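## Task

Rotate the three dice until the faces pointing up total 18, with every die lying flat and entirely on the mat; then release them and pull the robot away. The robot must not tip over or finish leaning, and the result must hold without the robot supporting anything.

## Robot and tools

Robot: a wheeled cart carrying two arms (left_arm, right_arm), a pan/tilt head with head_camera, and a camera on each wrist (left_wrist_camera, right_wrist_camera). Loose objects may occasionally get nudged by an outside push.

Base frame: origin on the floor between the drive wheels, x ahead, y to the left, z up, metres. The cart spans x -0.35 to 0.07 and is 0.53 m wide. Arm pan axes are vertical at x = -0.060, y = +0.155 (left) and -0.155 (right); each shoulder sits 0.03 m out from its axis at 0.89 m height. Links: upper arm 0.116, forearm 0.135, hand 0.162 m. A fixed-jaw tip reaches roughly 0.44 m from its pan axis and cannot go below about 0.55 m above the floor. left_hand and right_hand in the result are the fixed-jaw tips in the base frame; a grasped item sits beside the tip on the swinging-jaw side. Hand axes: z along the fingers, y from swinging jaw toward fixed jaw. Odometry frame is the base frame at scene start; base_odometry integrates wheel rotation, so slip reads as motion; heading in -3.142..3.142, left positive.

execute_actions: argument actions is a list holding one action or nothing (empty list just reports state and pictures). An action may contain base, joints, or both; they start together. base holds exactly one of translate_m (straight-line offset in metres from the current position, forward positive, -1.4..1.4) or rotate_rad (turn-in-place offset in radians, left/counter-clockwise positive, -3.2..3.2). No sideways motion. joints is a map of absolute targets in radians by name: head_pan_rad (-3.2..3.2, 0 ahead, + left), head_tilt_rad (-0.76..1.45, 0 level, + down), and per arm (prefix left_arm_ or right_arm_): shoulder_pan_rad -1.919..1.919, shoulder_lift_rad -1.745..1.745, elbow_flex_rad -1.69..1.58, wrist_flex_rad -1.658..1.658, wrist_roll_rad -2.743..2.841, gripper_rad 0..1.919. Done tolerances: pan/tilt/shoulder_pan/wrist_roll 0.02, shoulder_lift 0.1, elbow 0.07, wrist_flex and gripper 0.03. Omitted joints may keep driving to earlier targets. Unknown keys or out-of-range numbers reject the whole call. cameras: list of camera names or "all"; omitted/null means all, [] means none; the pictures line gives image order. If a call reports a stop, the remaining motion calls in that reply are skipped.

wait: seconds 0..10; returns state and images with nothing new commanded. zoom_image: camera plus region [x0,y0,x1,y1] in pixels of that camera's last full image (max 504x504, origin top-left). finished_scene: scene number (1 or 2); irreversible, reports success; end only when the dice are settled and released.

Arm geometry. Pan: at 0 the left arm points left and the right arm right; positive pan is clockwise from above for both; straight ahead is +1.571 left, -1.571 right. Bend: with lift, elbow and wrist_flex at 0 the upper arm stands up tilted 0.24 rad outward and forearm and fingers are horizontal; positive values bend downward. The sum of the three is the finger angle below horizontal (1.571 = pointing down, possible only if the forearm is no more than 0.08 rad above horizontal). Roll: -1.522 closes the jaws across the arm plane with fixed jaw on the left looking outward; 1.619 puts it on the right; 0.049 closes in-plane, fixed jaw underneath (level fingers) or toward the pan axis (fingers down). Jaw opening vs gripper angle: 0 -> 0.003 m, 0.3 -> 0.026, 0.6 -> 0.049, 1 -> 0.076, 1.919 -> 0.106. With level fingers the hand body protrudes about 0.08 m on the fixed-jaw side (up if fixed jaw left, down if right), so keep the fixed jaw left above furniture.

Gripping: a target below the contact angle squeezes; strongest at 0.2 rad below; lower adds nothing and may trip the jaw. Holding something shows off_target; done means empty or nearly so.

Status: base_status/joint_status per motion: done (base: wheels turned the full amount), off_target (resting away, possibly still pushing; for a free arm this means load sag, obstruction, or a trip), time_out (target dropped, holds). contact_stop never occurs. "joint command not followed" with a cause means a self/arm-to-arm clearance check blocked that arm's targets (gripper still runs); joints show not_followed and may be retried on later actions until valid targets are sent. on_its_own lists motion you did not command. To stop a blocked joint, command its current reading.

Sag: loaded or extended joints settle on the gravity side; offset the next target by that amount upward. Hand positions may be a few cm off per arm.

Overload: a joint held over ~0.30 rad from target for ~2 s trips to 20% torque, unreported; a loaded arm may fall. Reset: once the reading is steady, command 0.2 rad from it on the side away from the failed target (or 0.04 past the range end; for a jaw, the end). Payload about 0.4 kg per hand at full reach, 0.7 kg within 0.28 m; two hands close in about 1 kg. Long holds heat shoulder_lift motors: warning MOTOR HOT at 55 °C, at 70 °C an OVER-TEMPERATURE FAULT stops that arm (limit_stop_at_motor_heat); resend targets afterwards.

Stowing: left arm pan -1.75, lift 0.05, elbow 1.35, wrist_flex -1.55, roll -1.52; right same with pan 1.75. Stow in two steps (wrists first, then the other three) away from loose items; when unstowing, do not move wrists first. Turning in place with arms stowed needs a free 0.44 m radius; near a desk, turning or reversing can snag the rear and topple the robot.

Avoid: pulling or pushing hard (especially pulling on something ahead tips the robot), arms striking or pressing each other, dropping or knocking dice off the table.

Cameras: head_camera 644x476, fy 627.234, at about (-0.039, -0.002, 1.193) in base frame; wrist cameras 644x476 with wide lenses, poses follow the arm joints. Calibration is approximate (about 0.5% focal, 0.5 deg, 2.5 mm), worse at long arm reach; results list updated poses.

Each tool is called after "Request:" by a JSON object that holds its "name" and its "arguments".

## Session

Request:
{"name": "execute_actions", "arguments": {"actions": []}}

Scene clock: 0.00 s.
base_odometry: x=+0.000 y=+0.000 heading=+0.000 (m, m, rad; odometry frame)
base_status: not commanded
joint_positions: head_pan_rad=-0.028 head_tilt_rad=-0.013 left_arm_shoulder_pan_rad=-1.763 left_arm_shoulder_lift_rad=+0.062 left_arm_elbow_flex_rad=+1.378 left_arm_wrist_flex_rad=-1.568 left_arm_wrist_roll_rad=-1.489 left_arm_gripper_rad=+1.920 right_arm_shoulder_pan_rad=+1.741 right_arm_shoulder_lift_rad=+0.050 right_arm_elbow_flex_rad=+1.348 right_arm_wrist_flex_rad=-1.555 right_arm_wrist_roll_rad=-1.543 right_arm_gripper_rad=+1.920
joint_status: not commanded
left_hand: x=-0.3013 y=+0.1001 z=+0.8916 quat_wxyz=(-0.060, -0.656, -0.074, +0.749) (m; base frame)
right_hand: x=-0.3086 y=-0.1202 z=+0.8981 quat_wxyz=(-0.056, +0.646, -0.062, -0.758) (m; base frame)
pictures: head_camera, left_wrist_camera, right_wrist_camera
camera_calibration (this result's frames):
head_camera: T_world_to_cam=[[0.0228663, -0.999126, 0.0349889, -0.0427151], [0.0267005, -0.0343752, -0.999052, 1.19265], [0.999382, 0.0237789, 0.0258911, 0.00810022], [0, 0, 0, 1]] pos_world=[-0.0389628, -0.00187278, 1.1928]
left_wrist_camera: T_world_to_cam=[[-0.158323, 0.985335, 0.0636267, -0.209647], [0.400789, 0.123023, -0.907873, 0.940882], [-0.902387, -0.118237, -0.414389, 0.174979], [0, 0, 0, 1]] pos_world=[-0.252388, 0.111511, 0.94005]
right_wrist_camera: T_world_to_cam=[[0.215035, 0.976606, -0.000198363, 0.170862], [0.36081, -0.0796341, -0.929233, 0.958875], [-0.907511, 0.199746, -0.369494, 0.138437], [0, 0, 0, 1]] pos_world=[-0.25708, -0.118158, 0.942204]
Images, in order (width x height): head_camera 644x476, left_wrist_camera 644x476, right_wrist_camera 644x476.

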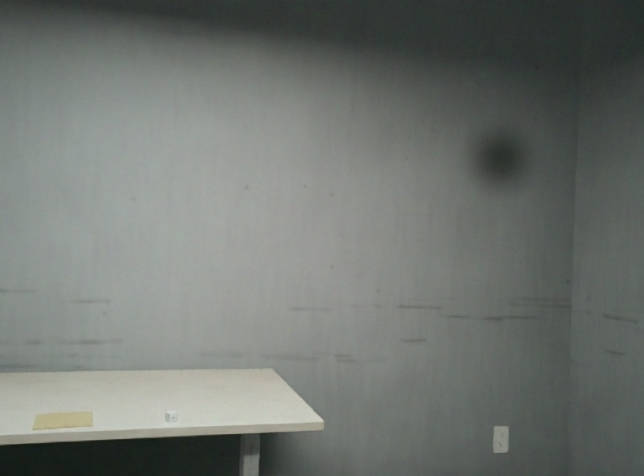

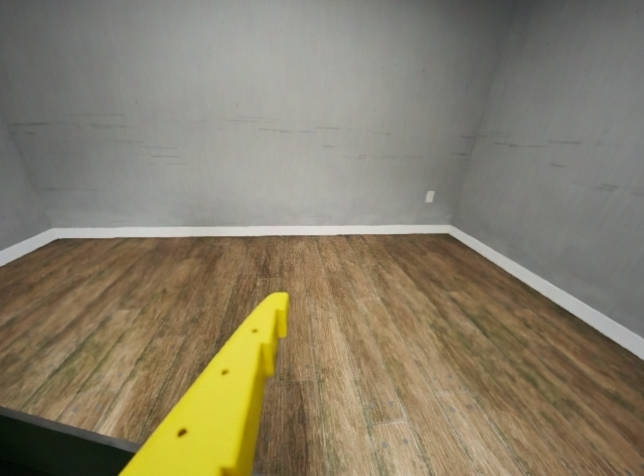

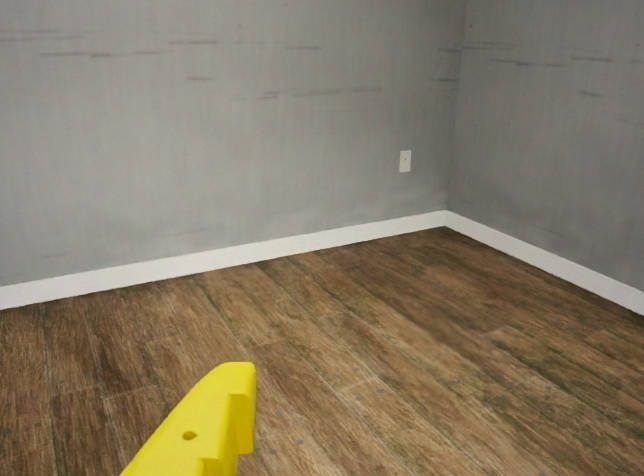

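Request:
{"name": "execute_actions", "arguments": {"actions": [{"base":{"rotate_rad":0.45},"joints":{"head_pan_rad":0.0,"head_tilt_rad":0.3}}], "cameras": ["head_camera"]}}

Scene clock: 4.17 s.
base_odometry: x=+0.000 y=+0.000 heading=+0.449 (m, m, rad; odometry frame)
base_status: done
joint_positions: head_pan_rad=-0.010 head_tilt_rad=+0.293 left_arm_shoulder_pan_rad=-1.763 left_arm_shoulder_lift_rad=+0.062 left_arm_elbow_flex_rad=+1.378 left_arm_wrist_flex_rad=-1.568 left_arm_wrist_roll_rad=-1.489 left_arm_gripper_rad=+1.920 right_arm_shoulder_pan_rad=+1.741 right_arm_shoulder_lift_rad=+0.050 right_arm_elbow_flex_rad=+1.348 right_arm_wrist_flex_rad=-1.555 right_arm_wrist_roll_rad=-1.543 right_arm_gripper_rad=+1.920
joint_status: all done
left_hand: x=-0.3013 y=+0.1001 z=+0.8916 quat_wxyz=(-0.060, -0.656, -0.074, +0.749) (m; base frame)
right_hand: x=-0.3086 y=-0.1202 z=+0.8981 quat_wxyz=(-0.056, +0.646, -0.062, -0.758) (m; base frame)
pictures: head_camera
camera_calibration (this result's frames):
head_camera: T_world_to_cam=[[0.0492276, -0.998625, 0.0180097, -0.021933], [-0.27471, -0.0308736, -0.961031, 1.13472], [0.960266, 0.0423618, -0.275853, 0.353569], [0, 0, 0, 1]] pos_world=[-0.0267207, -0.00184774, 1.18843]
Images, in order (width x height): head_camera 644x476.

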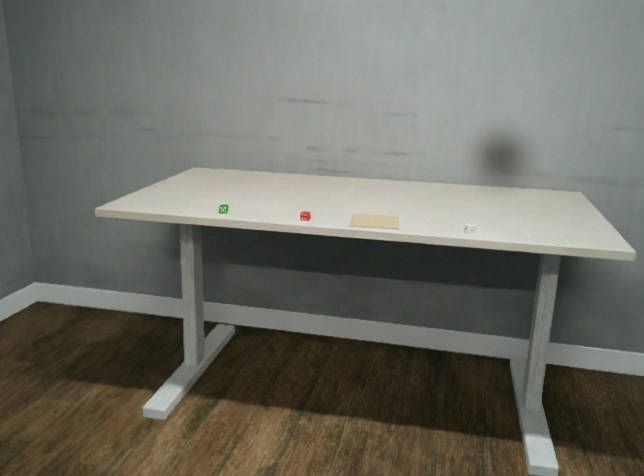

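Request:
{"name": "execute_actions", "arguments": {"actions": [{"base":{"rotate_rad":0.104}}], "cameras": []}}

Request:
{"name": "execute_actions", "arguments": {"actions": [{"base":{"translate_m":1.09},"joints":{"head_tilt_rad":0.6,"left_arm_shoulder_pan_rad":0.6,"left_arm_shoulder_lift_rad":0.0,"left_arm_elbow_flex_rad":0.0,"right_arm_shoulder_pan_rad":-0.6,"right_arm_shoulder_lift_rad":0.0,"right_arm_elbow_flex_rad":0.0,"left_arm_gripper_rad":0.65,"right_arm_gripper_rad":0.65}}], "cameras": []}}

Request:
{"name": "execute_actions", "arguments": {"actions": [{"base":{"rotate_rad":-0.279},"joints":{"left_arm_wrist_flex_rad":-0.6,"right_arm_wrist_flex_rad":-0.6}}], "cameras": ["head_camera"]}}

Scene clock: 31.70 s.
base_odometry: x=-0.001 y=+0.000 heading=+0.555 (m, m, rad; odometry frame)
base_status: done
joint_positions: head_pan_rad=-0.010 head_tilt_rad=+0.293 left_arm_shoulder_pan_rad=-1.763 left_arm_shoulder_lift_rad=+0.062 left_arm_elbow_flex_rad=+1.378 left_arm_wrist_flex_rad=-1.568 left_arm_wrist_roll_rad=-1.489 left_arm_gripper_rad=+1.920 right_arm_shoulder_pan_rad=+1.741 right_arm_shoulder_lift_rad=+0.050 right_arm_elbow_flex_rad=+1.348 right_arm_wrist_flex_rad=-1.555 right_arm_wrist_roll_rad=-1.543 right_arm_gripper_rad=+1.920
joint_status: not commanded
left_hand: x=-0.3013 y=+0.1001 z=+0.8916 quat_wxyz=(-0.060, -0.656, -0.074, +0.749) (m; base frame)
right_hand: x=-0.3086 y=-0.1202 z=+0.8981 quat_wxyz=(-0.056, +0.646, -0.062, -0.758) (m; base frame)
pictures: none
No camera images: the call's "cameras" was empty. Leave "cameras" out to get every camera's image.

Scene clock: 38.00 s.
base_odometry: x=+0.926 y=+0.575 heading=+0.551 (m, m, rad; odometry frame)
base_status: done
joint_positions: head_pan_rad=-0.010 head_tilt_rad=+0.594 left_arm_shoulder_pan_rad=+0.596 left_arm_shoulder_lift_rad=+0.034 left_arm_elbow_flex_rad=+0.033 left_arm_wrist_flex_rad=-1.568 left_arm_wrist_roll_rad=-1.489 left_arm_gripper_rad=+0.657 right_arm_shoulder_pan_rad=-0.594 right_arm_shoulder_lift_rad=+0.039 right_arm_elbow_flex_rad=+0.032 right_arm_wrist_flex_rad=-1.555 right_arm_wrist_roll_rad=-1.543 right_arm_gripper_rad=+0.658
joint_status: all done
left_hand: x=+0.0509 y=+0.3321 z=+1.1618 quat_wxyz=(+0.891, -0.017, +0.031, +0.453) (m; base frame)
right_hand: x=+0.0649 y=-0.3260 z=+1.1610 quat_wxyz=(+0.887, +0.021, +0.038, -0.459) (m; base frame)
pictures: none
No camera images: the call's "cameras" was empty. Leave "cameras" out to get every camera's image.

Scene clock: 39.43 s.
base_odometry: x=+0.925 y=+0.575 heading=+0.274 (m, m, rad; odometry frame)
base_status: done
joint_positions: head_pan_rad=-0.010 head_tilt_rad=+0.594 left_arm_shoulder_pan_rad=+0.596 left_arm_shoulder_lift_rad=+0.034 left_arm_elbow_flex_rad=+0.033 left_arm_wrist_flex_rad=-0.602 left_arm_wrist_roll_rad=-1.489 left_arm_gripper_rad=+0.657 right_arm_shoulder_pan_rad=-0.596 right_arm_shoulder_lift_rad=+0.039 right_arm_elbow_flex_rad=+0.032 right_arm_wrist_flex_rad=-0.602 right_arm_wrist_roll_rad=-1.543 right_arm_gripper_rad=+0.658
joint_status: all done
left_hand: x=+0.1220 y=+0.4370 z=+1.0831 quat_wxyz=(+0.774, -0.239, +0.434, +0.394) (m; base frame)
right_hand: x=+0.1350 y=-0.4289 z=+1.0824 quat_wxyz=(+0.771, +0.237, +0.436, -0.398) (m; base frame)
pictures: head_camera
camera_calibration (this result's frames):
head_camera: T_world_to_cam=[[0.0519661, -0.998649, -0.000365138, -0.000654924], [-0.547566, -0.0281876, -0.836288, 0.978317], [0.835147, 0.0436586, -0.548291, 0.661264], [0, 0, 0, 1]] pos_world=[-0.0165263, -0.00194749, 1.18072]
Images, in order (width x height): head_camera 644x476.

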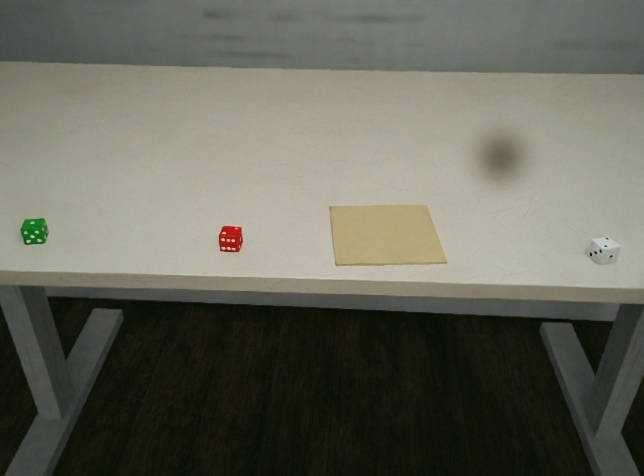

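Request:
{"name": "zoom_image", "arguments": {"camera": "head_camera", "region": [5, 205, 65, 255]}}

Request:
{"name": "zoom_image", "arguments": {"camera": "head_camera", "region": [200, 215, 260, 265]}}

Request:
{"name": "zoom_image", "arguments": {"camera": "head_camera", "region": [575, 225, 635, 275]}}

Region (5, 205, 65, 255) of head_camera's 644x476 image, scaled by 8.400.

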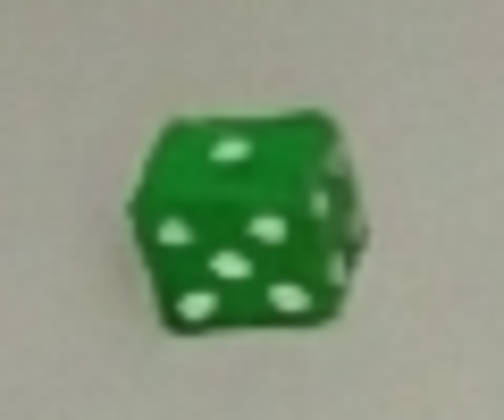

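Region (200, 215, 260, 265) of head_camera's 644x476 image, scaled by 8.400.

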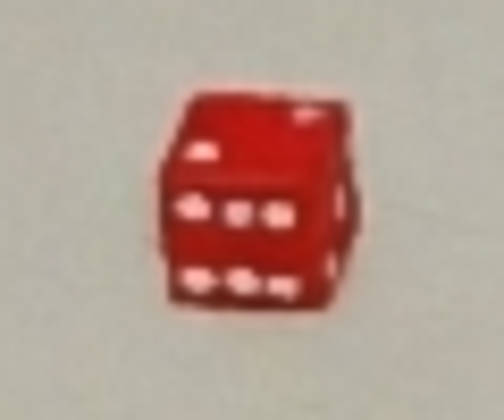

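Region (575, 225, 635, 275) of head_camera's 644x476 image, scaled by 8.400.

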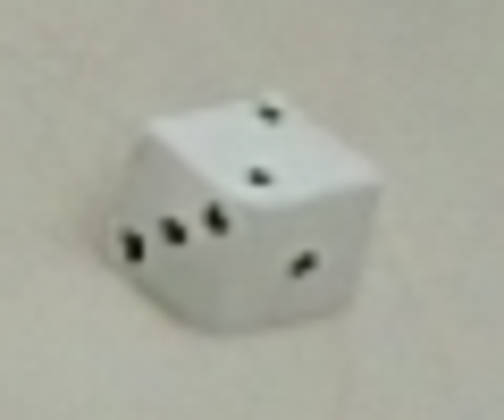

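Request:
{"name": "execute_actions", "arguments": {"actions": [{"base":{"rotate_rad":0.135},"joints":{"left_arm_wrist_flex_rad":0.3,"right_arm_wrist_flex_rad":0.3}}], "cameras": []}}

Request:
{"name": "execute_actions", "arguments": {"actions": [{"base":{"translate_m":0.36},"joints":{"head_tilt_rad":0.9,"head_pan_rad":0.45,"left_arm_wrist_flex_rad":1.45,"right_arm_wrist_flex_rad":1.45,"left_arm_wrist_roll_rad":-0.49,"right_arm_wrist_roll_rad":-0.42,"left_arm_shoulder_pan_rad":0.4,"right_arm_shoulder_pan_rad":-0.4}}], "cameras": []}}

Request:
{"name": "execute_actions", "arguments": {"actions": [{"base":{"rotate_rad":-0.145}}], "cameras": ["head_camera"]}}

Scene clock: 143.33 s.
base_odometry: x=+0.925 y=+0.575 heading=+0.410 (m, m, rad; odometry frame)
base_status: done
joint_positions: head_pan_rad=-0.010 head_tilt_rad=+0.594 left_arm_shoulder_pan_rad=+0.598 left_arm_shoulder_lift_rad=+0.034 left_arm_elbow_flex_rad=+0.033 left_arm_wrist_flex_rad=+0.299 left_arm_wrist_roll_rad=-1.489 left_arm_gripper_rad=+0.657 right_arm_shoulder_pan_rad=-0.597 right_arm_shoulder_lift_rad=+0.039 right_arm_elbow_flex_rad=+0.032 right_arm_wrist_flex_rad=+0.298 right_arm_wrist_roll_rad=-1.543 right_arm_gripper_rad=+0.658
joint_status: all done
left_hand: x=+0.1288 y=+0.4461 z=+0.9439 quat_wxyz=(+0.505, -0.397, +0.722, +0.257) (m; base frame)
right_hand: x=+0.1417 y=-0.4379 z=+0.9431 quat_wxyz=(+0.503, +0.394, +0.725, -0.259) (m; base frame)
pictures: none
No camera images: the call's "cameras" was empty. Leave "cameras" out to get every camera's image.

Scene clock: 145.97 s.
base_odometry: x=+1.256 y=+0.717 heading=+0.406 (m, m, rad; odometry frame)
base_status: done
joint_positions: head_pan_rad=+0.440 head_tilt_rad=+0.895 left_arm_shoulder_pan_rad=+0.406 left_arm_shoulder_lift_rad=+0.034 left_arm_elbow_flex_rad=+0.033 left_arm_wrist_flex_rad=+1.445 left_arm_wrist_roll_rad=-0.498 left_arm_gripper_rad=+0.657 right_arm_shoulder_pan_rad=-0.405 right_arm_shoulder_lift_rad=+0.039 right_arm_elbow_flex_rad=+0.032 right_arm_wrist_flex_rad=+1.444 right_arm_wrist_roll_rad=-0.431 right_arm_gripper_rad=+0.658
joint_status: all done
left_hand: x=+0.0155 y=+0.3400 z=+0.8411 quat_wxyz=(+0.029, -0.888, +0.458, +0.002) (m; base frame)
right_hand: x=+0.0217 y=-0.3371 z=+0.8404 quat_wxyz=(+0.012, +0.037, +0.999, -0.025) (m; base frame)
pictures: none
No camera images: the call's "cameras" was empty. Leave "cameras" out to get every camera's image.

Scene clock: 146.83 s.
base_odometry: x=+1.257 y=+0.717 heading=+0.260 (m, m, rad; odometry frame)
base_status: done
joint_positions: head_pan_rad=+0.440 head_tilt_rad=+0.895 left_arm_shoulder_pan_rad=+0.403 left_arm_shoulder_lift_rad=+0.034 left_arm_elbow_flex_rad=+0.033 left_arm_wrist_flex_rad=+1.445 left_arm_wrist_roll_rad=-0.498 left_arm_gripper_rad=+0.657 right_arm_shoulder_pan_rad=-0.404 right_arm_shoulder_lift_rad=+0.039 right_arm_elbow_flex_rad=+0.032 right_arm_wrist_flex_rad=+1.444 right_arm_wrist_roll_rad=-0.431 right_arm_gripper_rad=+0.658
joint_status: not commanded
left_hand: x=+0.0149 y=+0.3403 z=+0.8411 quat_wxyz=(+0.029, -0.889, +0.457, +0.002) (m; base frame)
right_hand: x=+0.0214 y=-0.3372 z=+0.8404 quat_wxyz=(+0.012, +0.038, +0.999, -0.025) (m; base frame)
pictures: head_camera
camera_calibration (this result's frames):
head_camera: T_world_to_cam=[[0.478571, -0.87785, -0.018668, 0.0404621], [-0.682657, -0.35862, -0.636687, 0.742228], [0.552221, 0.317444, -0.770896, 0.904186], [0, 0, 0, 1]] pos_world=[-0.0119875, 0.0146688, 1.17036]
Images, in order (width x height): head_camera 644x476.

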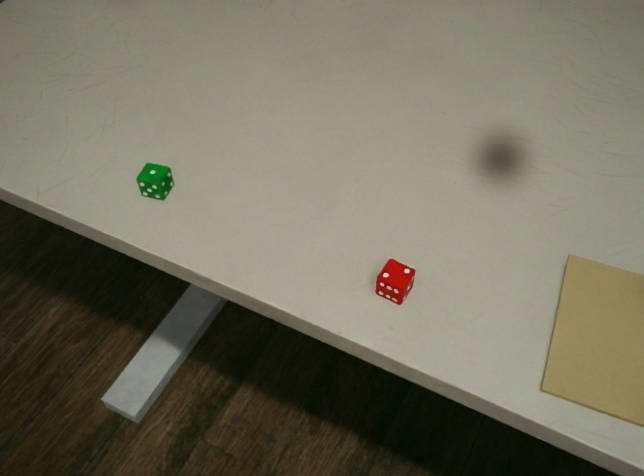

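Request:
{"name": "execute_actions", "arguments": {"actions": [{"base":{"translate_m":0.13},"joints":{"head_pan_rad":0.0,"head_tilt_rad":1.15,"left_arm_shoulder_pan_rad":0.712,"left_arm_shoulder_lift_rad":0.90,"left_arm_elbow_flex_rad":-0.878,"left_arm_wrist_flex_rad":1.365,"left_arm_wrist_roll_rad":-0.582,"left_arm_gripper_rad":0.6,"right_arm_shoulder_pan_rad":-0.91,"right_arm_shoulder_lift_rad":0.857,"right_arm_elbow_flex_rad":-0.84,"right_arm_wrist_flex_rad":1.40,"right_arm_wrist_roll_rad":-0.46,"right_arm_gripper_rad":0.6}}]}}

Scene clock: 175.07 s.
base_odometry: x=+1.383 y=+0.750 heading=+0.258 (m, m, rad; odometry frame)
base_status: done
joint_positions: head_pan_rad=+0.010 head_tilt_rad=+1.145 left_arm_shoulder_pan_rad=+0.708 left_arm_shoulder_lift_rad=+0.922 left_arm_elbow_flex_rad=-0.845 left_arm_wrist_flex_rad=+1.371 left_arm_wrist_roll_rad=-0.575 left_arm_gripper_rad=+0.607 right_arm_shoulder_pan_rad=-0.904 right_arm_shoulder_lift_rad=+0.873 right_arm_elbow_flex_rad=-0.806 right_arm_wrist_flex_rad=+1.407 right_arm_wrist_roll_rad=-0.450 right_arm_gripper_rad=+0.608
joint_status: all done
left_hand: x=+0.1221 y=+0.3742 z=+0.7743 quat_wxyz=(+0.061, -0.785, +0.616, -0.003) (m; base frame)
right_hand: x=+0.1605 y=-0.3242 z=+0.7804 quat_wxyz=(+0.031, -0.201, +0.978, -0.037) (m; base frame)
pictures: head_camera, left_wrist_camera, right_wrist_camera
camera_calibration (this result's frames):
head_camera: T_world_to_cam=[[0.062479, -0.997511, -0.0326903, 0.0370454], [-0.903683, -0.0426389, -0.426073, 0.489423], [0.423619, 0.0561623, -0.904098, 1.05146], [0, 0, 0, 1]] pos_world=[-0.00544823, -0.00123056, 1.16036]
left_wrist_camera: T_world_to_cam=[[0.956558, 0.263111, 0.125574, -0.31903], [0.177017, -0.866402, 0.466917, -0.0359331], [0.231649, -0.424405, -0.87534, 0.873852], [0, 0, 0, 1]] pos_world=[0.109105, 0.423675, 0.821757]
right_wrist_camera: T_world_to_cam=[[0.413424, -0.901011, 0.131377, -0.474111], [-0.82693, -0.311138, 0.46838, -0.311151], [-0.381139, -0.302279, -0.873705, 0.707641], [0, 0, 0, 1]] pos_world=[0.208419, -0.310085, 0.826293]
Images, in order (width x height): head_camera 644x476, left_wrist_camera 644x476, right_wrist_camera 644x476.

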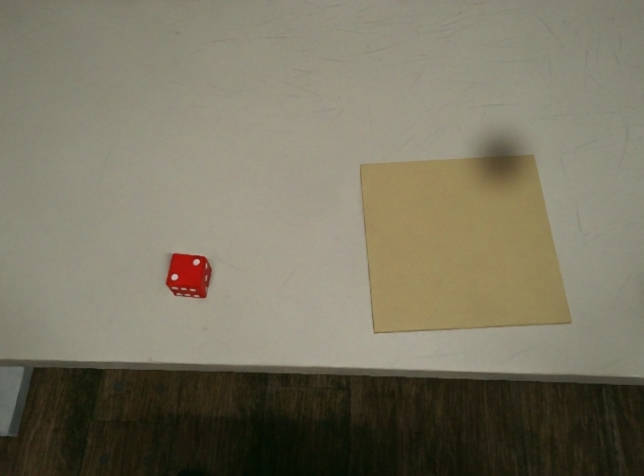

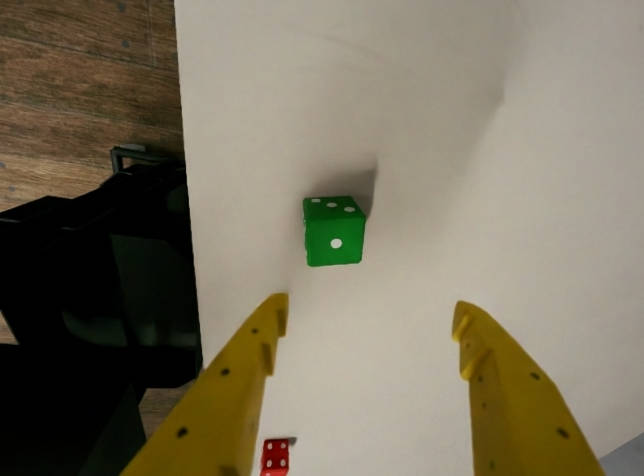

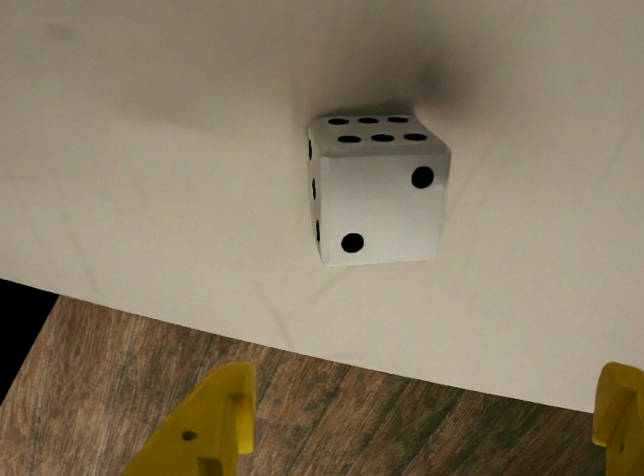

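Request:
{"name": "execute_actions", "arguments": {"actions": [{"joints":{"left_arm_shoulder_pan_rad":0.678,"left_arm_shoulder_lift_rad":1.15,"left_arm_elbow_flex_rad":-0.935,"left_arm_wrist_flex_rad":1.187,"left_arm_wrist_roll_rad":-0.607,"right_arm_shoulder_pan_rad":-0.924,"right_arm_shoulder_lift_rad":1.141,"right_arm_elbow_flex_rad":-0.957,"right_arm_wrist_flex_rad":1.209,"right_arm_wrist_roll_rad":-0.475}}], "cameras": ["left_wrist_camera","right_wrist_camera"]}}

Scene clock: 207.57 s.
base_odometry: x=+1.383 y=+0.750 heading=+0.258 (m, m, rad; odometry frame)
base_status: not commanded
joint_positions: head_pan_rad=+0.010 head_tilt_rad=+1.145 left_arm_shoulder_pan_rad=+0.684 left_arm_shoulder_lift_rad=+1.174 left_arm_elbow_flex_rad=-0.901 left_arm_wrist_flex_rad=+1.195 left_arm_wrist_roll_rad=-0.599 left_arm_gripper_rad=+0.607 right_arm_shoulder_pan_rad=-0.918 right_arm_shoulder_lift_rad=+1.162 right_arm_elbow_flex_rad=-0.925 right_arm_wrist_flex_rad=+1.219 right_arm_wrist_roll_rad=-0.464 right_arm_gripper_rad=+0.608
joint_status: all done
left_hand: x=+0.1176 y=+0.3800 z=+0.7201 quat_wxyz=(+0.052, -0.785, +0.617, -0.001) (m; base frame)
right_hand: x=+0.1715 y=-0.3277 z=+0.7263 quat_wxyz=(+0.038, -0.201, +0.978, -0.044) (m; base frame)
pictures: left_wrist_camera, right_wrist_camera
camera_calibration (this result's frames):
left_wrist_camera: T_world_to_cam=[[0.95815, 0.264709, 0.108987, -0.298241], [0.183708, -0.860555, 0.475076, -0.0137263], [0.219546, -0.435172, -0.873169, 0.833857], [0, 0, 0, 1]] pos_world=[0.105211, 0.430006, 0.767124]
right_wrist_camera: T_world_to_cam=[[0.411165, -0.899432, 0.148209, -0.485954], [-0.834618, -0.306072, 0.457966, -0.26724], [-0.366546, -0.311998, -0.876528, 0.659831], [0, 0, 0, 1]] pos_world=[0.218623, -0.313011, 0.77277]
Images, in order (width x height): left_wrist_camera 644x476, right_wrist_camera 644x476.

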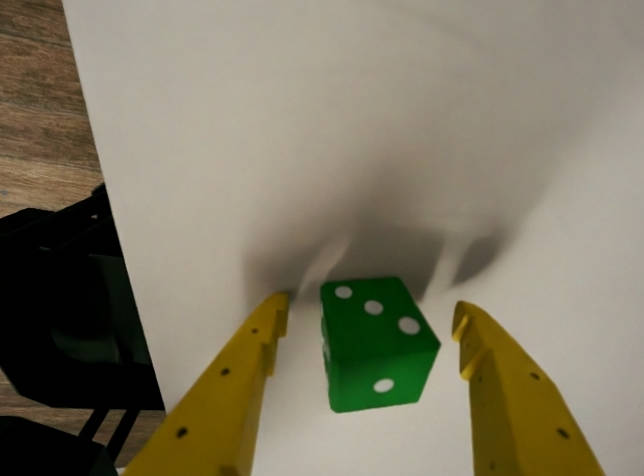

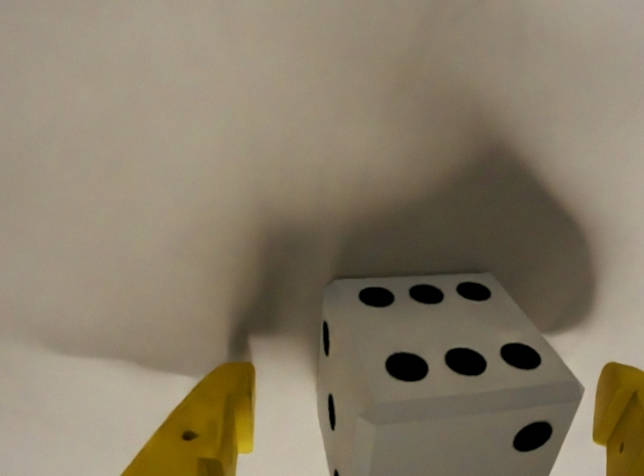

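Request:
{"name": "execute_actions", "arguments": {"actions": [{"joints":{"left_arm_gripper_rad":0.1,"right_arm_gripper_rad":0.1,"right_arm_shoulder_lift_rad":1.157}}], "cameras": ["left_wrist_camera","right_wrist_camera"]}}

Scene clock: 220.97 s.
base_odometry: x=+1.383 y=+0.750 heading=+0.258 (m, m, rad; odometry frame)
base_status: not commanded
joint_positions: head_pan_rad=+0.010 head_tilt_rad=+1.145 left_arm_shoulder_pan_rad=+0.684 left_arm_shoulder_lift_rad=+1.174 left_arm_elbow_flex_rad=-0.901 left_arm_wrist_flex_rad=+1.195 left_arm_wrist_roll_rad=-0.599 left_arm_gripper_rad=+0.296 right_arm_shoulder_pan_rad=-0.918 right_arm_shoulder_lift_rad=+1.169 right_arm_elbow_flex_rad=-0.927 right_arm_wrist_flex_rad=+1.219 right_arm_wrist_roll_rad=-0.464 right_arm_gripper_rad=+0.297
joint_status: left_arm_gripper_rad off_target (ended at +0.296, target +0.100); right_arm_gripper_rad off_target (ended at +0.297, target +0.100); the others done
left_hand: x=+0.1176 y=+0.3800 z=+0.7201 quat_wxyz=(+0.052, -0.785, +0.617, -0.001) (m; base frame)
right_hand: x=+0.1707 y=-0.3271 z=+0.7245 quat_wxyz=(+0.036, -0.201, +0.978, -0.041) (m; base frame)
pictures: left_wrist_camera, right_wrist_camera
camera_calibration (this result's frames):
left_wrist_camera: T_world_to_cam=[[0.95815, 0.264709, 0.108987, -0.298241], [0.183708, -0.860555, 0.475076, -0.0137263], [0.219546, -0.435172, -0.873169, 0.833857], [0, 0, 0, 1]] pos_world=[0.105211, 0.430006, 0.767124]
right_wrist_camera: T_world_to_cam=[[0.411875, -0.899974, 0.14285, -0.48123], [-0.832379, -0.307785, 0.460884, -0.269971], [-0.370816, -0.308731, -0.875888, 0.659522], [0, 0, 0, 1]] pos_world=[0.21805, -0.312573, 0.770836]
Images, in order (width x height): left_wrist_camera 644x476, right_wrist_camera 644x476.

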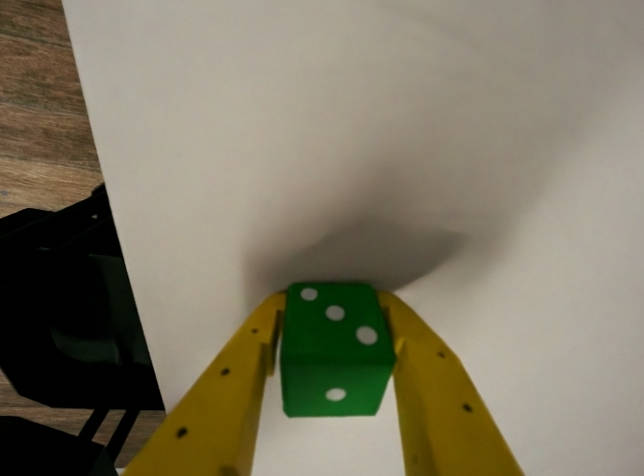

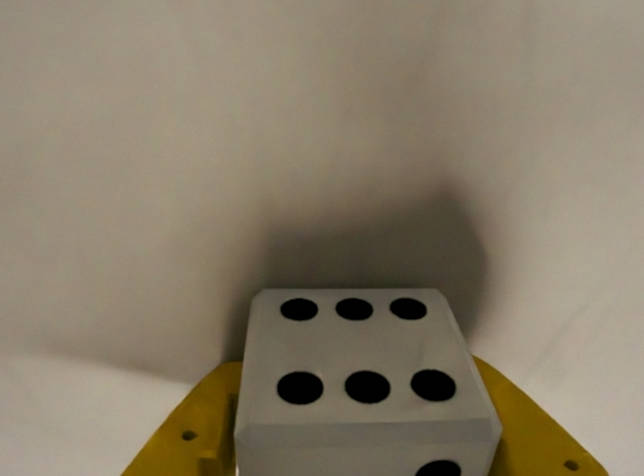

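Request:
{"name": "execute_actions", "arguments": {"actions": [{"base":{"translate_m":-0.04},"joints":{"left_arm_shoulder_lift_rad":0.45,"left_arm_elbow_flex_rad":0.15,"left_arm_wrist_flex_rad":-0.62,"left_arm_wrist_roll_rad":-1.53,"right_arm_shoulder_lift_rad":0.45,"right_arm_elbow_flex_rad":-0.05,"right_arm_wrist_flex_rad":-0.35,"right_arm_wrist_roll_rad":-1.53,"head_tilt_rad":1.08}}], "cameras": []}}

Request:
{"name": "execute_actions", "arguments": {"actions": [{"joints":{"left_arm_shoulder_pan_rad":1.24,"left_arm_shoulder_lift_rad":1.16,"left_arm_elbow_flex_rad":0.305,"left_arm_wrist_flex_rad":-1.30,"right_arm_shoulder_pan_rad":-1.772,"right_arm_shoulder_lift_rad":1.172,"right_arm_elbow_flex_rad":0.013,"right_arm_wrist_flex_rad":-1.022}}]}}

Scene clock: 266.93 s.
base_odometry: x=+1.344 y=+0.740 heading=+0.257 (m, m, rad; odometry frame)
base_status: done
joint_positions: head_pan_rad=+0.010 head_tilt_rad=+1.095 left_arm_shoulder_pan_rad=+0.680 left_arm_shoulder_lift_rad=+0.511 left_arm_elbow_flex_rad=+0.153 left_arm_wrist_flex_rad=-0.605 left_arm_wrist_roll_rad=-1.523 left_arm_gripper_rad=+0.296 right_arm_shoulder_pan_rad=-0.921 right_arm_shoulder_lift_rad=+0.519 right_arm_elbow_flex_rad=-0.046 right_arm_wrist_flex_rad=-0.332 right_arm_wrist_roll_rad=-1.520 right_arm_gripper_rad=+0.297
joint_status: all done
left_hand: x=+0.1728 y=+0.4549 z=+0.8898 quat_wxyz=(+0.619, -0.313, +0.657, +0.296) (m; base frame)
right_hand: x=+0.2567 y=-0.3860 z=+0.8984 quat_wxyz=(+0.621, +0.240, +0.716, -0.210) (m; base frame)
pictures: none
No camera images: the call's "cameras" was empty. Leave "cameras" out to get every camera's image.

Scene clock: 268.27 s.
base_odometry: x=+1.344 y=+0.740 heading=+0.257 (m, m, rad; odometry frame)
base_status: not commanded
joint_positions: head_pan_rad=+0.010 head_tilt_rad=+1.095 left_arm_shoulder_pan_rad=+1.234 left_arm_shoulder_lift_rad=+1.177 left_arm_elbow_flex_rad=+0.306 left_arm_wrist_flex_rad=-1.286 left_arm_wrist_roll_rad=-1.523 left_arm_gripper_rad=+0.296 right_arm_shoulder_pan_rad=-1.765 right_arm_shoulder_lift_rad=+1.188 right_arm_elbow_flex_rad=+0.017 right_arm_wrist_flex_rad=-1.004 right_arm_wrist_roll_rad=-1.520 right_arm_gripper_rad=+0.297
joint_status: all done
left_hand: x=+0.2390 y=+0.2678 z=+0.7458 quat_wxyz=(+0.625, -0.129, +0.762, +0.106) (m; base frame)
right_hand: x=+0.2876 y=-0.0789 z=+0.7539 quat_wxyz=(+0.630, -0.076, +0.771, +0.061) (m; base frame)
pictures: head_camera, left_wrist_camera, right_wrist_camera
camera_calibration (this result's frames):
head_camera: T_world_to_cam=[[0.0640062, -0.997498, -0.030016, 0.0340391], [-0.881184, -0.0423736, -0.470871, 0.542043], [0.468421, 0.0565883, -0.881691, 1.02777], [0, 0, 0, 1]] pos_world=[-0.0059699, -0.00123766, 1.16243]
left_wrist_camera: T_world_to_cam=[[0.313425, -0.948861, 0.0377856, 0.144473], [-0.641753, -0.240975, -0.728069, 0.783921], [0.699941, 0.203946, -0.684462, 0.354086], [0, 0, 0, 1]] pos_world=[0.209962, 0.253776, 0.807648]
right_wrist_camera: T_world_to_cam=[[0.153542, -0.987382, 0.0387486, -0.164378], [-0.657895, -0.131407, -0.741557, 0.760413], [0.737291, 0.0883679, -0.66977, 0.362436], [0, 0, 0, 1]] pos_world=[0.25829, -0.0944078, 0.813007]
Images, in order (width x height): head_camera 644x476, left_wrist_camera 644x476, right_wrist_camera 644x476.

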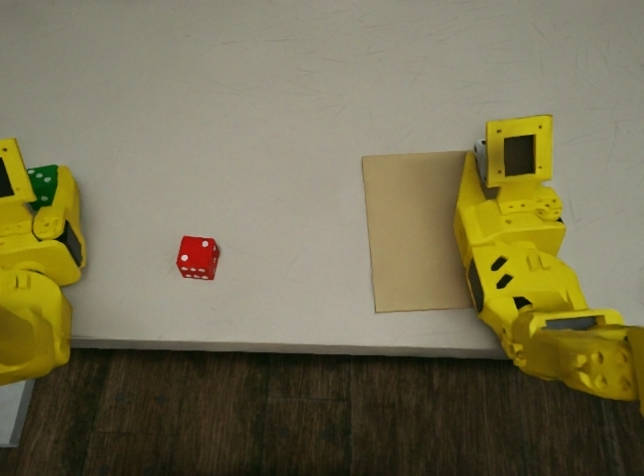

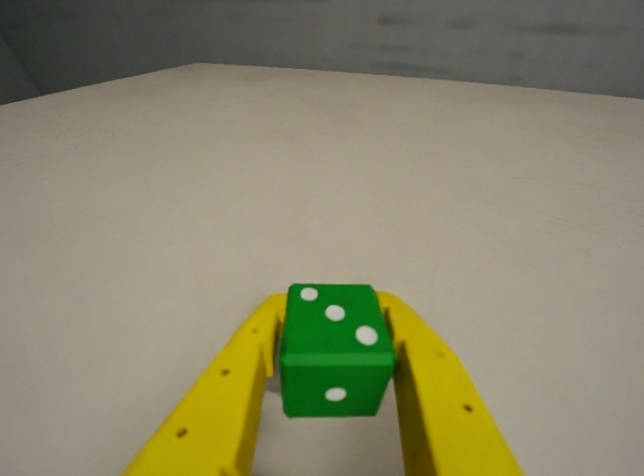

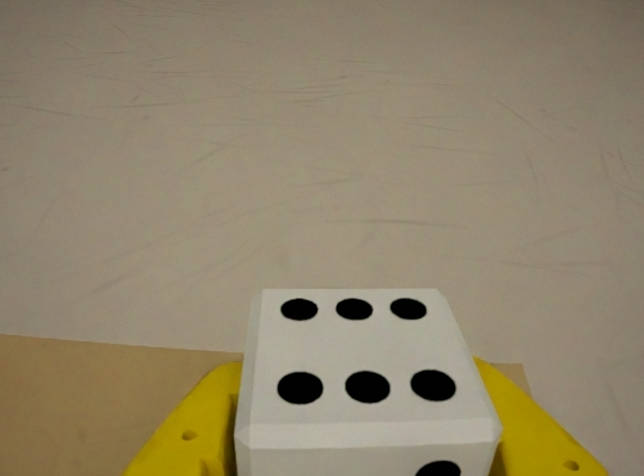

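Request:
{"name": "execute_actions", "arguments": {"actions": []}}

Scene clock: 300.77 s.
base_odometry: x=+1.344 y=+0.740 heading=+0.257 (m, m, rad; odometry frame)
base_status: not commanded
joint_positions: head_pan_rad=+0.010 head_tilt_rad=+1.095 left_arm_shoulder_pan_rad=+1.234 left_arm_shoulder_lift_rad=+1.177 left_arm_elbow_flex_rad=+0.306 left_arm_wrist_flex_rad=-1.286 left_arm_wrist_roll_rad=-1.523 left_arm_gripper_rad=+0.296 right_arm_shoulder_pan_rad=-1.765 right_arm_shoulder_lift_rad=+1.188 right_arm_elbow_flex_rad=+0.017 right_arm_wrist_flex_rad=-1.004 right_arm_wrist_roll_rad=-1.520 right_arm_gripper_rad=+0.297
joint_status: all done
left_hand: x=+0.2390 y=+0.2678 z=+0.7458 quat_wxyz=(+0.625, -0.129, +0.762, +0.106) (m; base frame)
right_hand: x=+0.2876 y=-0.0789 z=+0.7539 quat_wxyz=(+0.630, -0.076, +0.771, +0.061) (m; base frame)
pictures: head_camera, left_wrist_camera, right_wrist_camera
camera_calibration (this result's frames):
head_camera: T_world_to_cam=[[0.0640063, -0.997498, -0.030016, 0.0340391], [-0.881184, -0.0423736, -0.470871, 0.542043], [0.468421, 0.0565883, -0.881691, 1.02777], [0, 0, 0, 1]] pos_world=[-0.0059699, -0.00123765, 1.16243]
left_wrist_camera: T_world_to_cam=[[0.313425, -0.948861, 0.0377856, 0.144473], [-0.641753, -0.240975, -0.728069, 0.783921], [0.699941, 0.203946, -0.684462, 0.354086], [0, 0, 0, 1]] pos_world=[0.209962, 0.253776, 0.807648]
right_wrist_camera: T_world_to_cam=[[0.153542, -0.987382, 0.0387486, -0.164378], [-0.657895, -0.131407, -0.741557, 0.760413], [0.737291, 0.0883679, -0.66977, 0.362436], [0, 0, 0, 1]] pos_world=[0.25829, -0.0944078, 0.813007]
Images, in order (width x height): head_camera 644x476, left_wrist_camera 644x476, right_wrist_camera 644x476.

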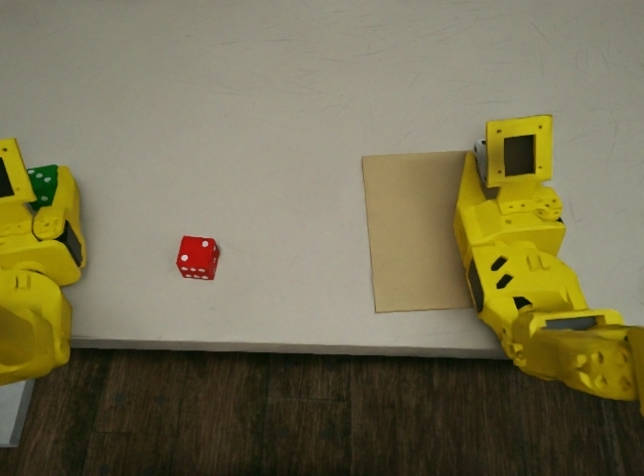

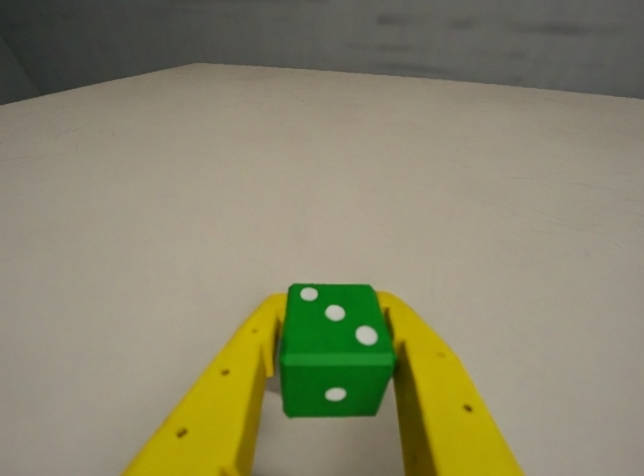

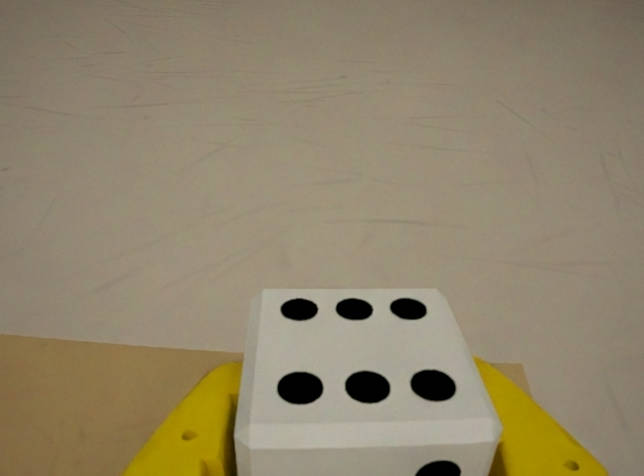

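Request:
{"name": "execute_actions", "arguments": {"actions": [{"joints":{"left_arm_shoulder_lift_rad":1.197,"right_arm_shoulder_lift_rad":1.228,"right_arm_wrist_flex_rad":-1.05}}], "cameras": ["left_wrist_camera","right_wrist_camera"]}}

Scene clock: 318.33 s.
base_odometry: x=+1.344 y=+0.740 heading=+0.257 (m, m, rad; odometry frame)
base_status: not commanded
joint_positions: head_pan_rad=+0.010 head_tilt_rad=+1.095 left_arm_shoulder_pan_rad=+1.234 left_arm_shoulder_lift_rad=+1.212 left_arm_elbow_flex_rad=+0.306 left_arm_wrist_flex_rad=-1.286 left_arm_wrist_roll_rad=-1.523 left_arm_gripper_rad=+0.296 right_arm_shoulder_pan_rad=-1.765 right_arm_shoulder_lift_rad=+1.244 right_arm_elbow_flex_rad=+0.017 right_arm_wrist_flex_rad=-1.033 right_arm_wrist_roll_rad=-1.520 right_arm_gripper_rad=+0.297
joint_status: all done
left_hand: x=+0.2339 y=+0.2660 z=+0.7357 quat_wxyz=(+0.612, -0.131, +0.773, +0.104) (m; base frame)
right_hand: x=+0.2804 y=-0.0803 z=+0.7402 quat_wxyz=(+0.619, -0.076, +0.779, +0.060) (m; base frame)
pictures: left_wrist_camera, right_wrist_camera
camera_calibration (this result's frames):
left_wrist_camera: T_world_to_cam=[[0.314693, -0.948417, 0.0383798, 0.143908], [-0.665591, -0.249316, -0.703441, 0.762534], [0.676724, 0.195823, -0.709716, 0.377277], [0, 0, 0, 1]] pos_world=[0.206936, 0.252717, 0.798635]
right_wrist_camera: T_world_to_cam=[[0.154607, -0.987173, 0.0398229, -0.165214], [-0.677734, -0.1353, -0.722752, 0.736665], [0.718869, 0.0847532, -0.689959, 0.378523], [0, 0, 0, 1]] pos_world=[0.252698, -0.095505, 0.800171]
Images, in order (width x height): left_wrist_camera 644x476, right_wrist_camera 644x476.

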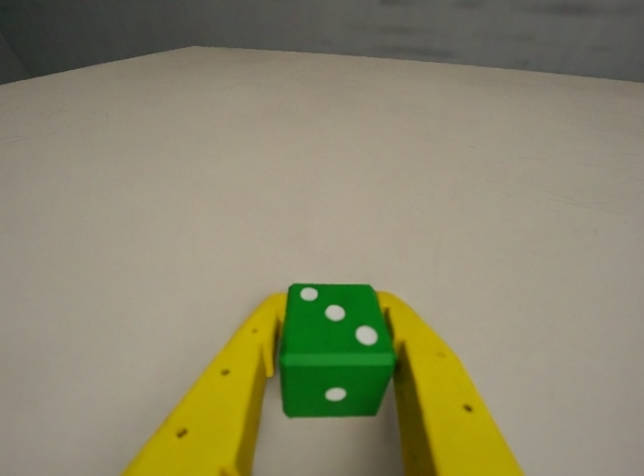

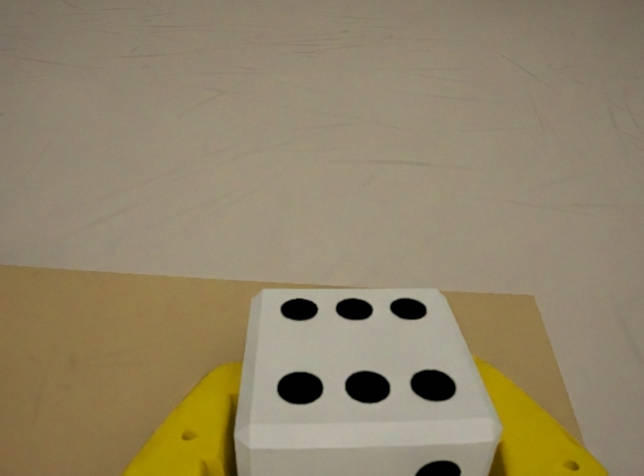

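Request:
{"name": "execute_actions", "arguments": {"actions": [{"joints":{"left_arm_shoulder_lift_rad":1.207,"right_arm_shoulder_lift_rad":1.24}}], "cameras": []}}

Scene clock: 322.87 s.
base_odometry: x=+1.344 y=+0.740 heading=+0.257 (m, m, rad; odometry frame)
base_status: not commanded
joint_positions: head_pan_rad=+0.010 head_tilt_rad=+1.095 left_arm_shoulder_pan_rad=+1.234 left_arm_shoulder_lift_rad=+1.215 left_arm_elbow_flex_rad=+0.306 left_arm_wrist_flex_rad=-1.290 left_arm_wrist_roll_rad=-1.523 left_arm_gripper_rad=+0.296 right_arm_shoulder_pan_rad=-1.765 right_arm_shoulder_lift_rad=+1.254 right_arm_elbow_flex_rad=+0.017 right_arm_wrist_flex_rad=-1.033 right_arm_wrist_roll_rad=-1.520 right_arm_gripper_rad=+0.297
joint_status: all done
left_hand: x=+0.2336 y=+0.2659 z=+0.7355 quat_wxyz=(+0.612, -0.131, +0.773, +0.104) (m; base frame)
right_hand: x=+0.2790 y=-0.0806 z=+0.7372 quat_wxyz=(+0.616, -0.077, +0.782, +0.059) (m; base frame)
pictures: none
No camera images: the call's "cameras" was empty. Leave "cameras" out to get every camera's image.

Request:
{"name": "execute_actions", "arguments": {"actions": [{"joints":{"left_arm_gripper_rad":0.65,"left_arm_shoulder_pan_rad":1.21,"right_arm_shoulder_lift_rad":1.254}}], "cameras": ["left_wrist_camera"]}}

Scene clock: 326.33 s.
base_odometry: x=+1.344 y=+0.740 heading=+0.257 (m, m, rad; odometry frame)
base_status: not commanded
joint_positions: head_pan_rad=+0.010 head_tilt_rad=+1.095 left_arm_shoulder_pan_rad=+1.216 left_arm_shoulder_lift_rad=+1.220 left_arm_elbow_flex_rad=+0.306 left_arm_wrist_flex_rad=-1.290 left_arm_wrist_roll_rad=-1.523 left_arm_gripper_rad=+0.642 right_arm_shoulder_pan_rad=-1.765 right_arm_shoulder_lift_rad=+1.266 right_arm_elbow_flex_rad=+0.017 right_arm_wrist_flex_rad=-1.035 right_arm_wrist_roll_rad=-1.520 right_arm_gripper_rad=+0.297
joint_status: all done
left_hand: x=+0.2309 y=+0.2710 z=+0.7342 quat_wxyz=(+0.609, -0.138, +0.773, +0.109) (m; base frame)
right_hand: x=+0.2771 y=-0.0810 z=+0.7336 quat_wxyz=(+0.611, -0.077, +0.785, +0.059) (m; base frame)
pictures: left_wrist_camera
camera_calibration (this result's frames):
left_wrist_camera: T_world_to_cam=[[0.332208, -0.942423, 0.0384292, 0.143996], [-0.66291, -0.262274, -0.701258, 0.762008], [0.670961, 0.207488, -0.711871, 0.377094], [0, 0, 0, 1]] pos_world=[0.204291, 0.257317, 0.797273]
Images, in order (width x height): left_wrist_camera 644x476.

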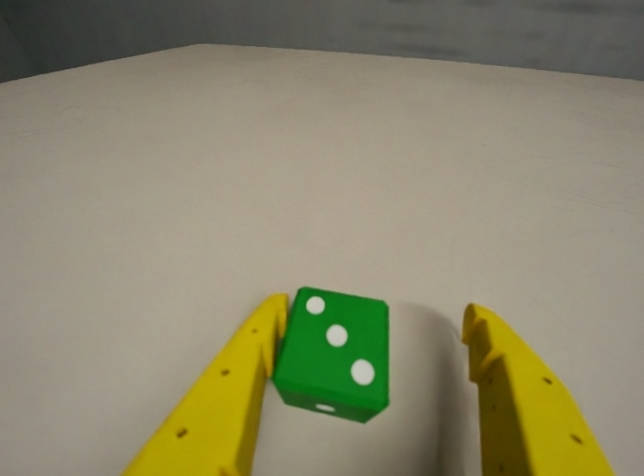

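Request:
{"name": "execute_actions", "arguments": {"actions": [{"joints":{"right_arm_gripper_rad":0.65,"right_arm_shoulder_pan_rad":-1.795,"left_arm_shoulder_lift_rad":0.9}}], "cameras": ["right_wrist_camera","left_wrist_camera"]}}

Scene clock: 331.03 s.
base_odometry: x=+1.344 y=+0.740 heading=+0.257 (m, m, rad; odometry frame)
base_status: not commanded
joint_positions: head_pan_rad=+0.010 head_tilt_rad=+1.095 left_arm_shoulder_pan_rad=+1.216 left_arm_shoulder_lift_rad=+0.954 left_arm_elbow_flex_rad=+0.306 left_arm_wrist_flex_rad=-1.290 left_arm_wrist_roll_rad=-1.523 left_arm_gripper_rad=+0.643 right_arm_shoulder_pan_rad=-1.789 right_arm_shoulder_lift_rad=+1.267 right_arm_elbow_flex_rad=+0.017 right_arm_wrist_flex_rad=-1.035 right_arm_wrist_roll_rad=-1.520 right_arm_gripper_rad=+0.642
joint_status: all done
left_hand: x=+0.2609 y=+0.2822 z=+0.8140 quat_wxyz=(+0.706, -0.123, +0.686, +0.127) (m; base frame)
right_hand: x=+0.2750 y=-0.0728 z=+0.7331 quat_wxyz=(+0.610, -0.087, +0.785, +0.066) (m; base frame)
pictures: left_wrist_camera, right_wrist_camera
camera_calibration (this result's frames):
left_wrist_camera: T_world_to_cam=[[0.323284, -0.945731, 0.0328746, 0.149228], [-0.467059, -0.189678, -0.863643, 0.901329], [0.823009, 0.263847, -0.503032, 0.185849], [0, 0, 0, 1]] pos_world=[0.219775, 0.263056, 0.867008]
right_wrist_camera: T_world_to_cam=[[0.17963, -0.982894, 0.0406375, -0.163801], [-0.689206, -0.155218, -0.707744, 0.719636], [0.701946, 0.0991248, -0.705299, 0.393863], [0, 0, 0, 1]] pos_world=[0.248931, -0.0883398, 0.793766]
Images, in order (width x height): left_wrist_camera 644x476, right_wrist_camera 644x476.

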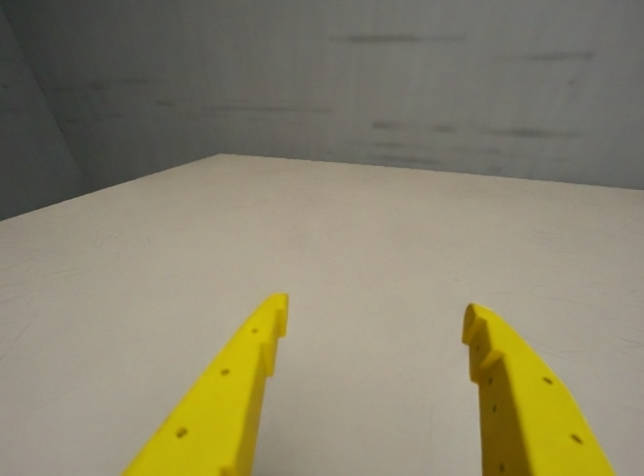

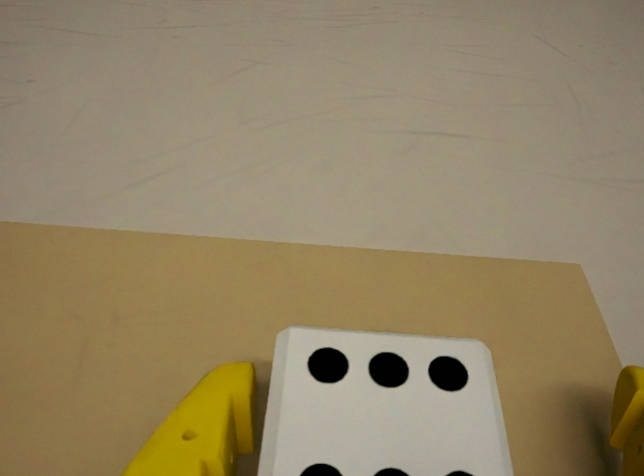

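Request:
{"name": "execute_actions", "arguments": {"actions": [{"base":{"translate_m":0.05},"joints":{"right_arm_shoulder_lift_rad":0.45,"left_arm_shoulder_lift_rad":0.745,"left_arm_elbow_flex_rad":-0.675,"left_arm_wrist_flex_rad":1.41,"left_arm_shoulder_pan_rad":1.11,"left_arm_wrist_roll_rad":-1.807,"head_pan_rad":0.3}}], "cameras": ["head_camera","left_wrist_camera"]}}

Scene clock: 367.50 s.
base_odometry: x=+1.392 y=+0.752 heading=+0.257 (m, m, rad; odometry frame)
base_status: done
joint_positions: head_pan_rad=+0.290 head_tilt_rad=+1.095 left_arm_shoulder_pan_rad=+1.116 left_arm_shoulder_lift_rad=+0.806 left_arm_elbow_flex_rad=-0.642 left_arm_wrist_flex_rad=+1.405 left_arm_wrist_roll_rad=-1.799 left_arm_gripper_rad=+0.643 right_arm_shoulder_pan_rad=-1.789 right_arm_shoulder_lift_rad=+0.513 right_arm_elbow_flex_rad=+0.017 right_arm_wrist_flex_rad=-1.036 right_arm_wrist_roll_rad=-1.520 right_arm_gripper_rad=+0.642
joint_status: all done
left_hand: x=+0.1768 y=+0.2791 z=+0.7744 quat_wxyz=(+0.001, -0.089, +0.996, +0.000) (m; base frame)
right_hand: x=+0.2991 y=-0.0674 z=+0.9924 quat_wxyz=(+0.857, -0.056, +0.504, +0.093) (m; base frame)
pictures: head_camera, left_wrist_camera
camera_calibration (this result's frames):
head_camera: T_world_to_cam=[[0.337244, -0.940939, -0.0300158, 0.046881], [-0.835134, -0.284301, -0.470875, 0.544212], [0.434531, 0.183867, -0.881689, 1.02618], [0, 0, 0, 1]] pos_world=[-0.00722653, 0.0101522, 1.16243]
left_wrist_camera: T_world_to_cam=[[0.210496, -0.9773, 0.0239932, 0.210422], [-0.833032, -0.166471, 0.527584, -0.191845], [-0.511614, -0.131042, -0.849164, 0.850204], [0, 0, 0, 1]] pos_world=[0.23087, 0.285121, 0.818129]
Images, in order (width x height): head_camera 644x476, left_wrist_camera 644x476.

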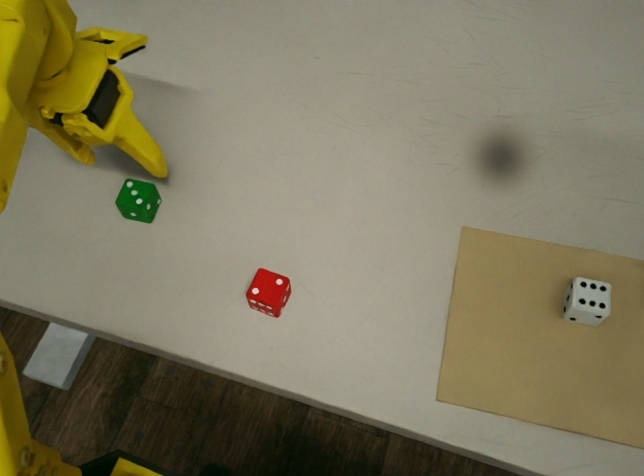

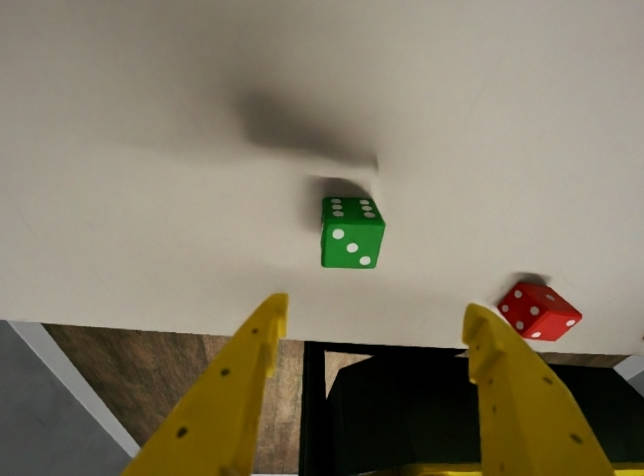

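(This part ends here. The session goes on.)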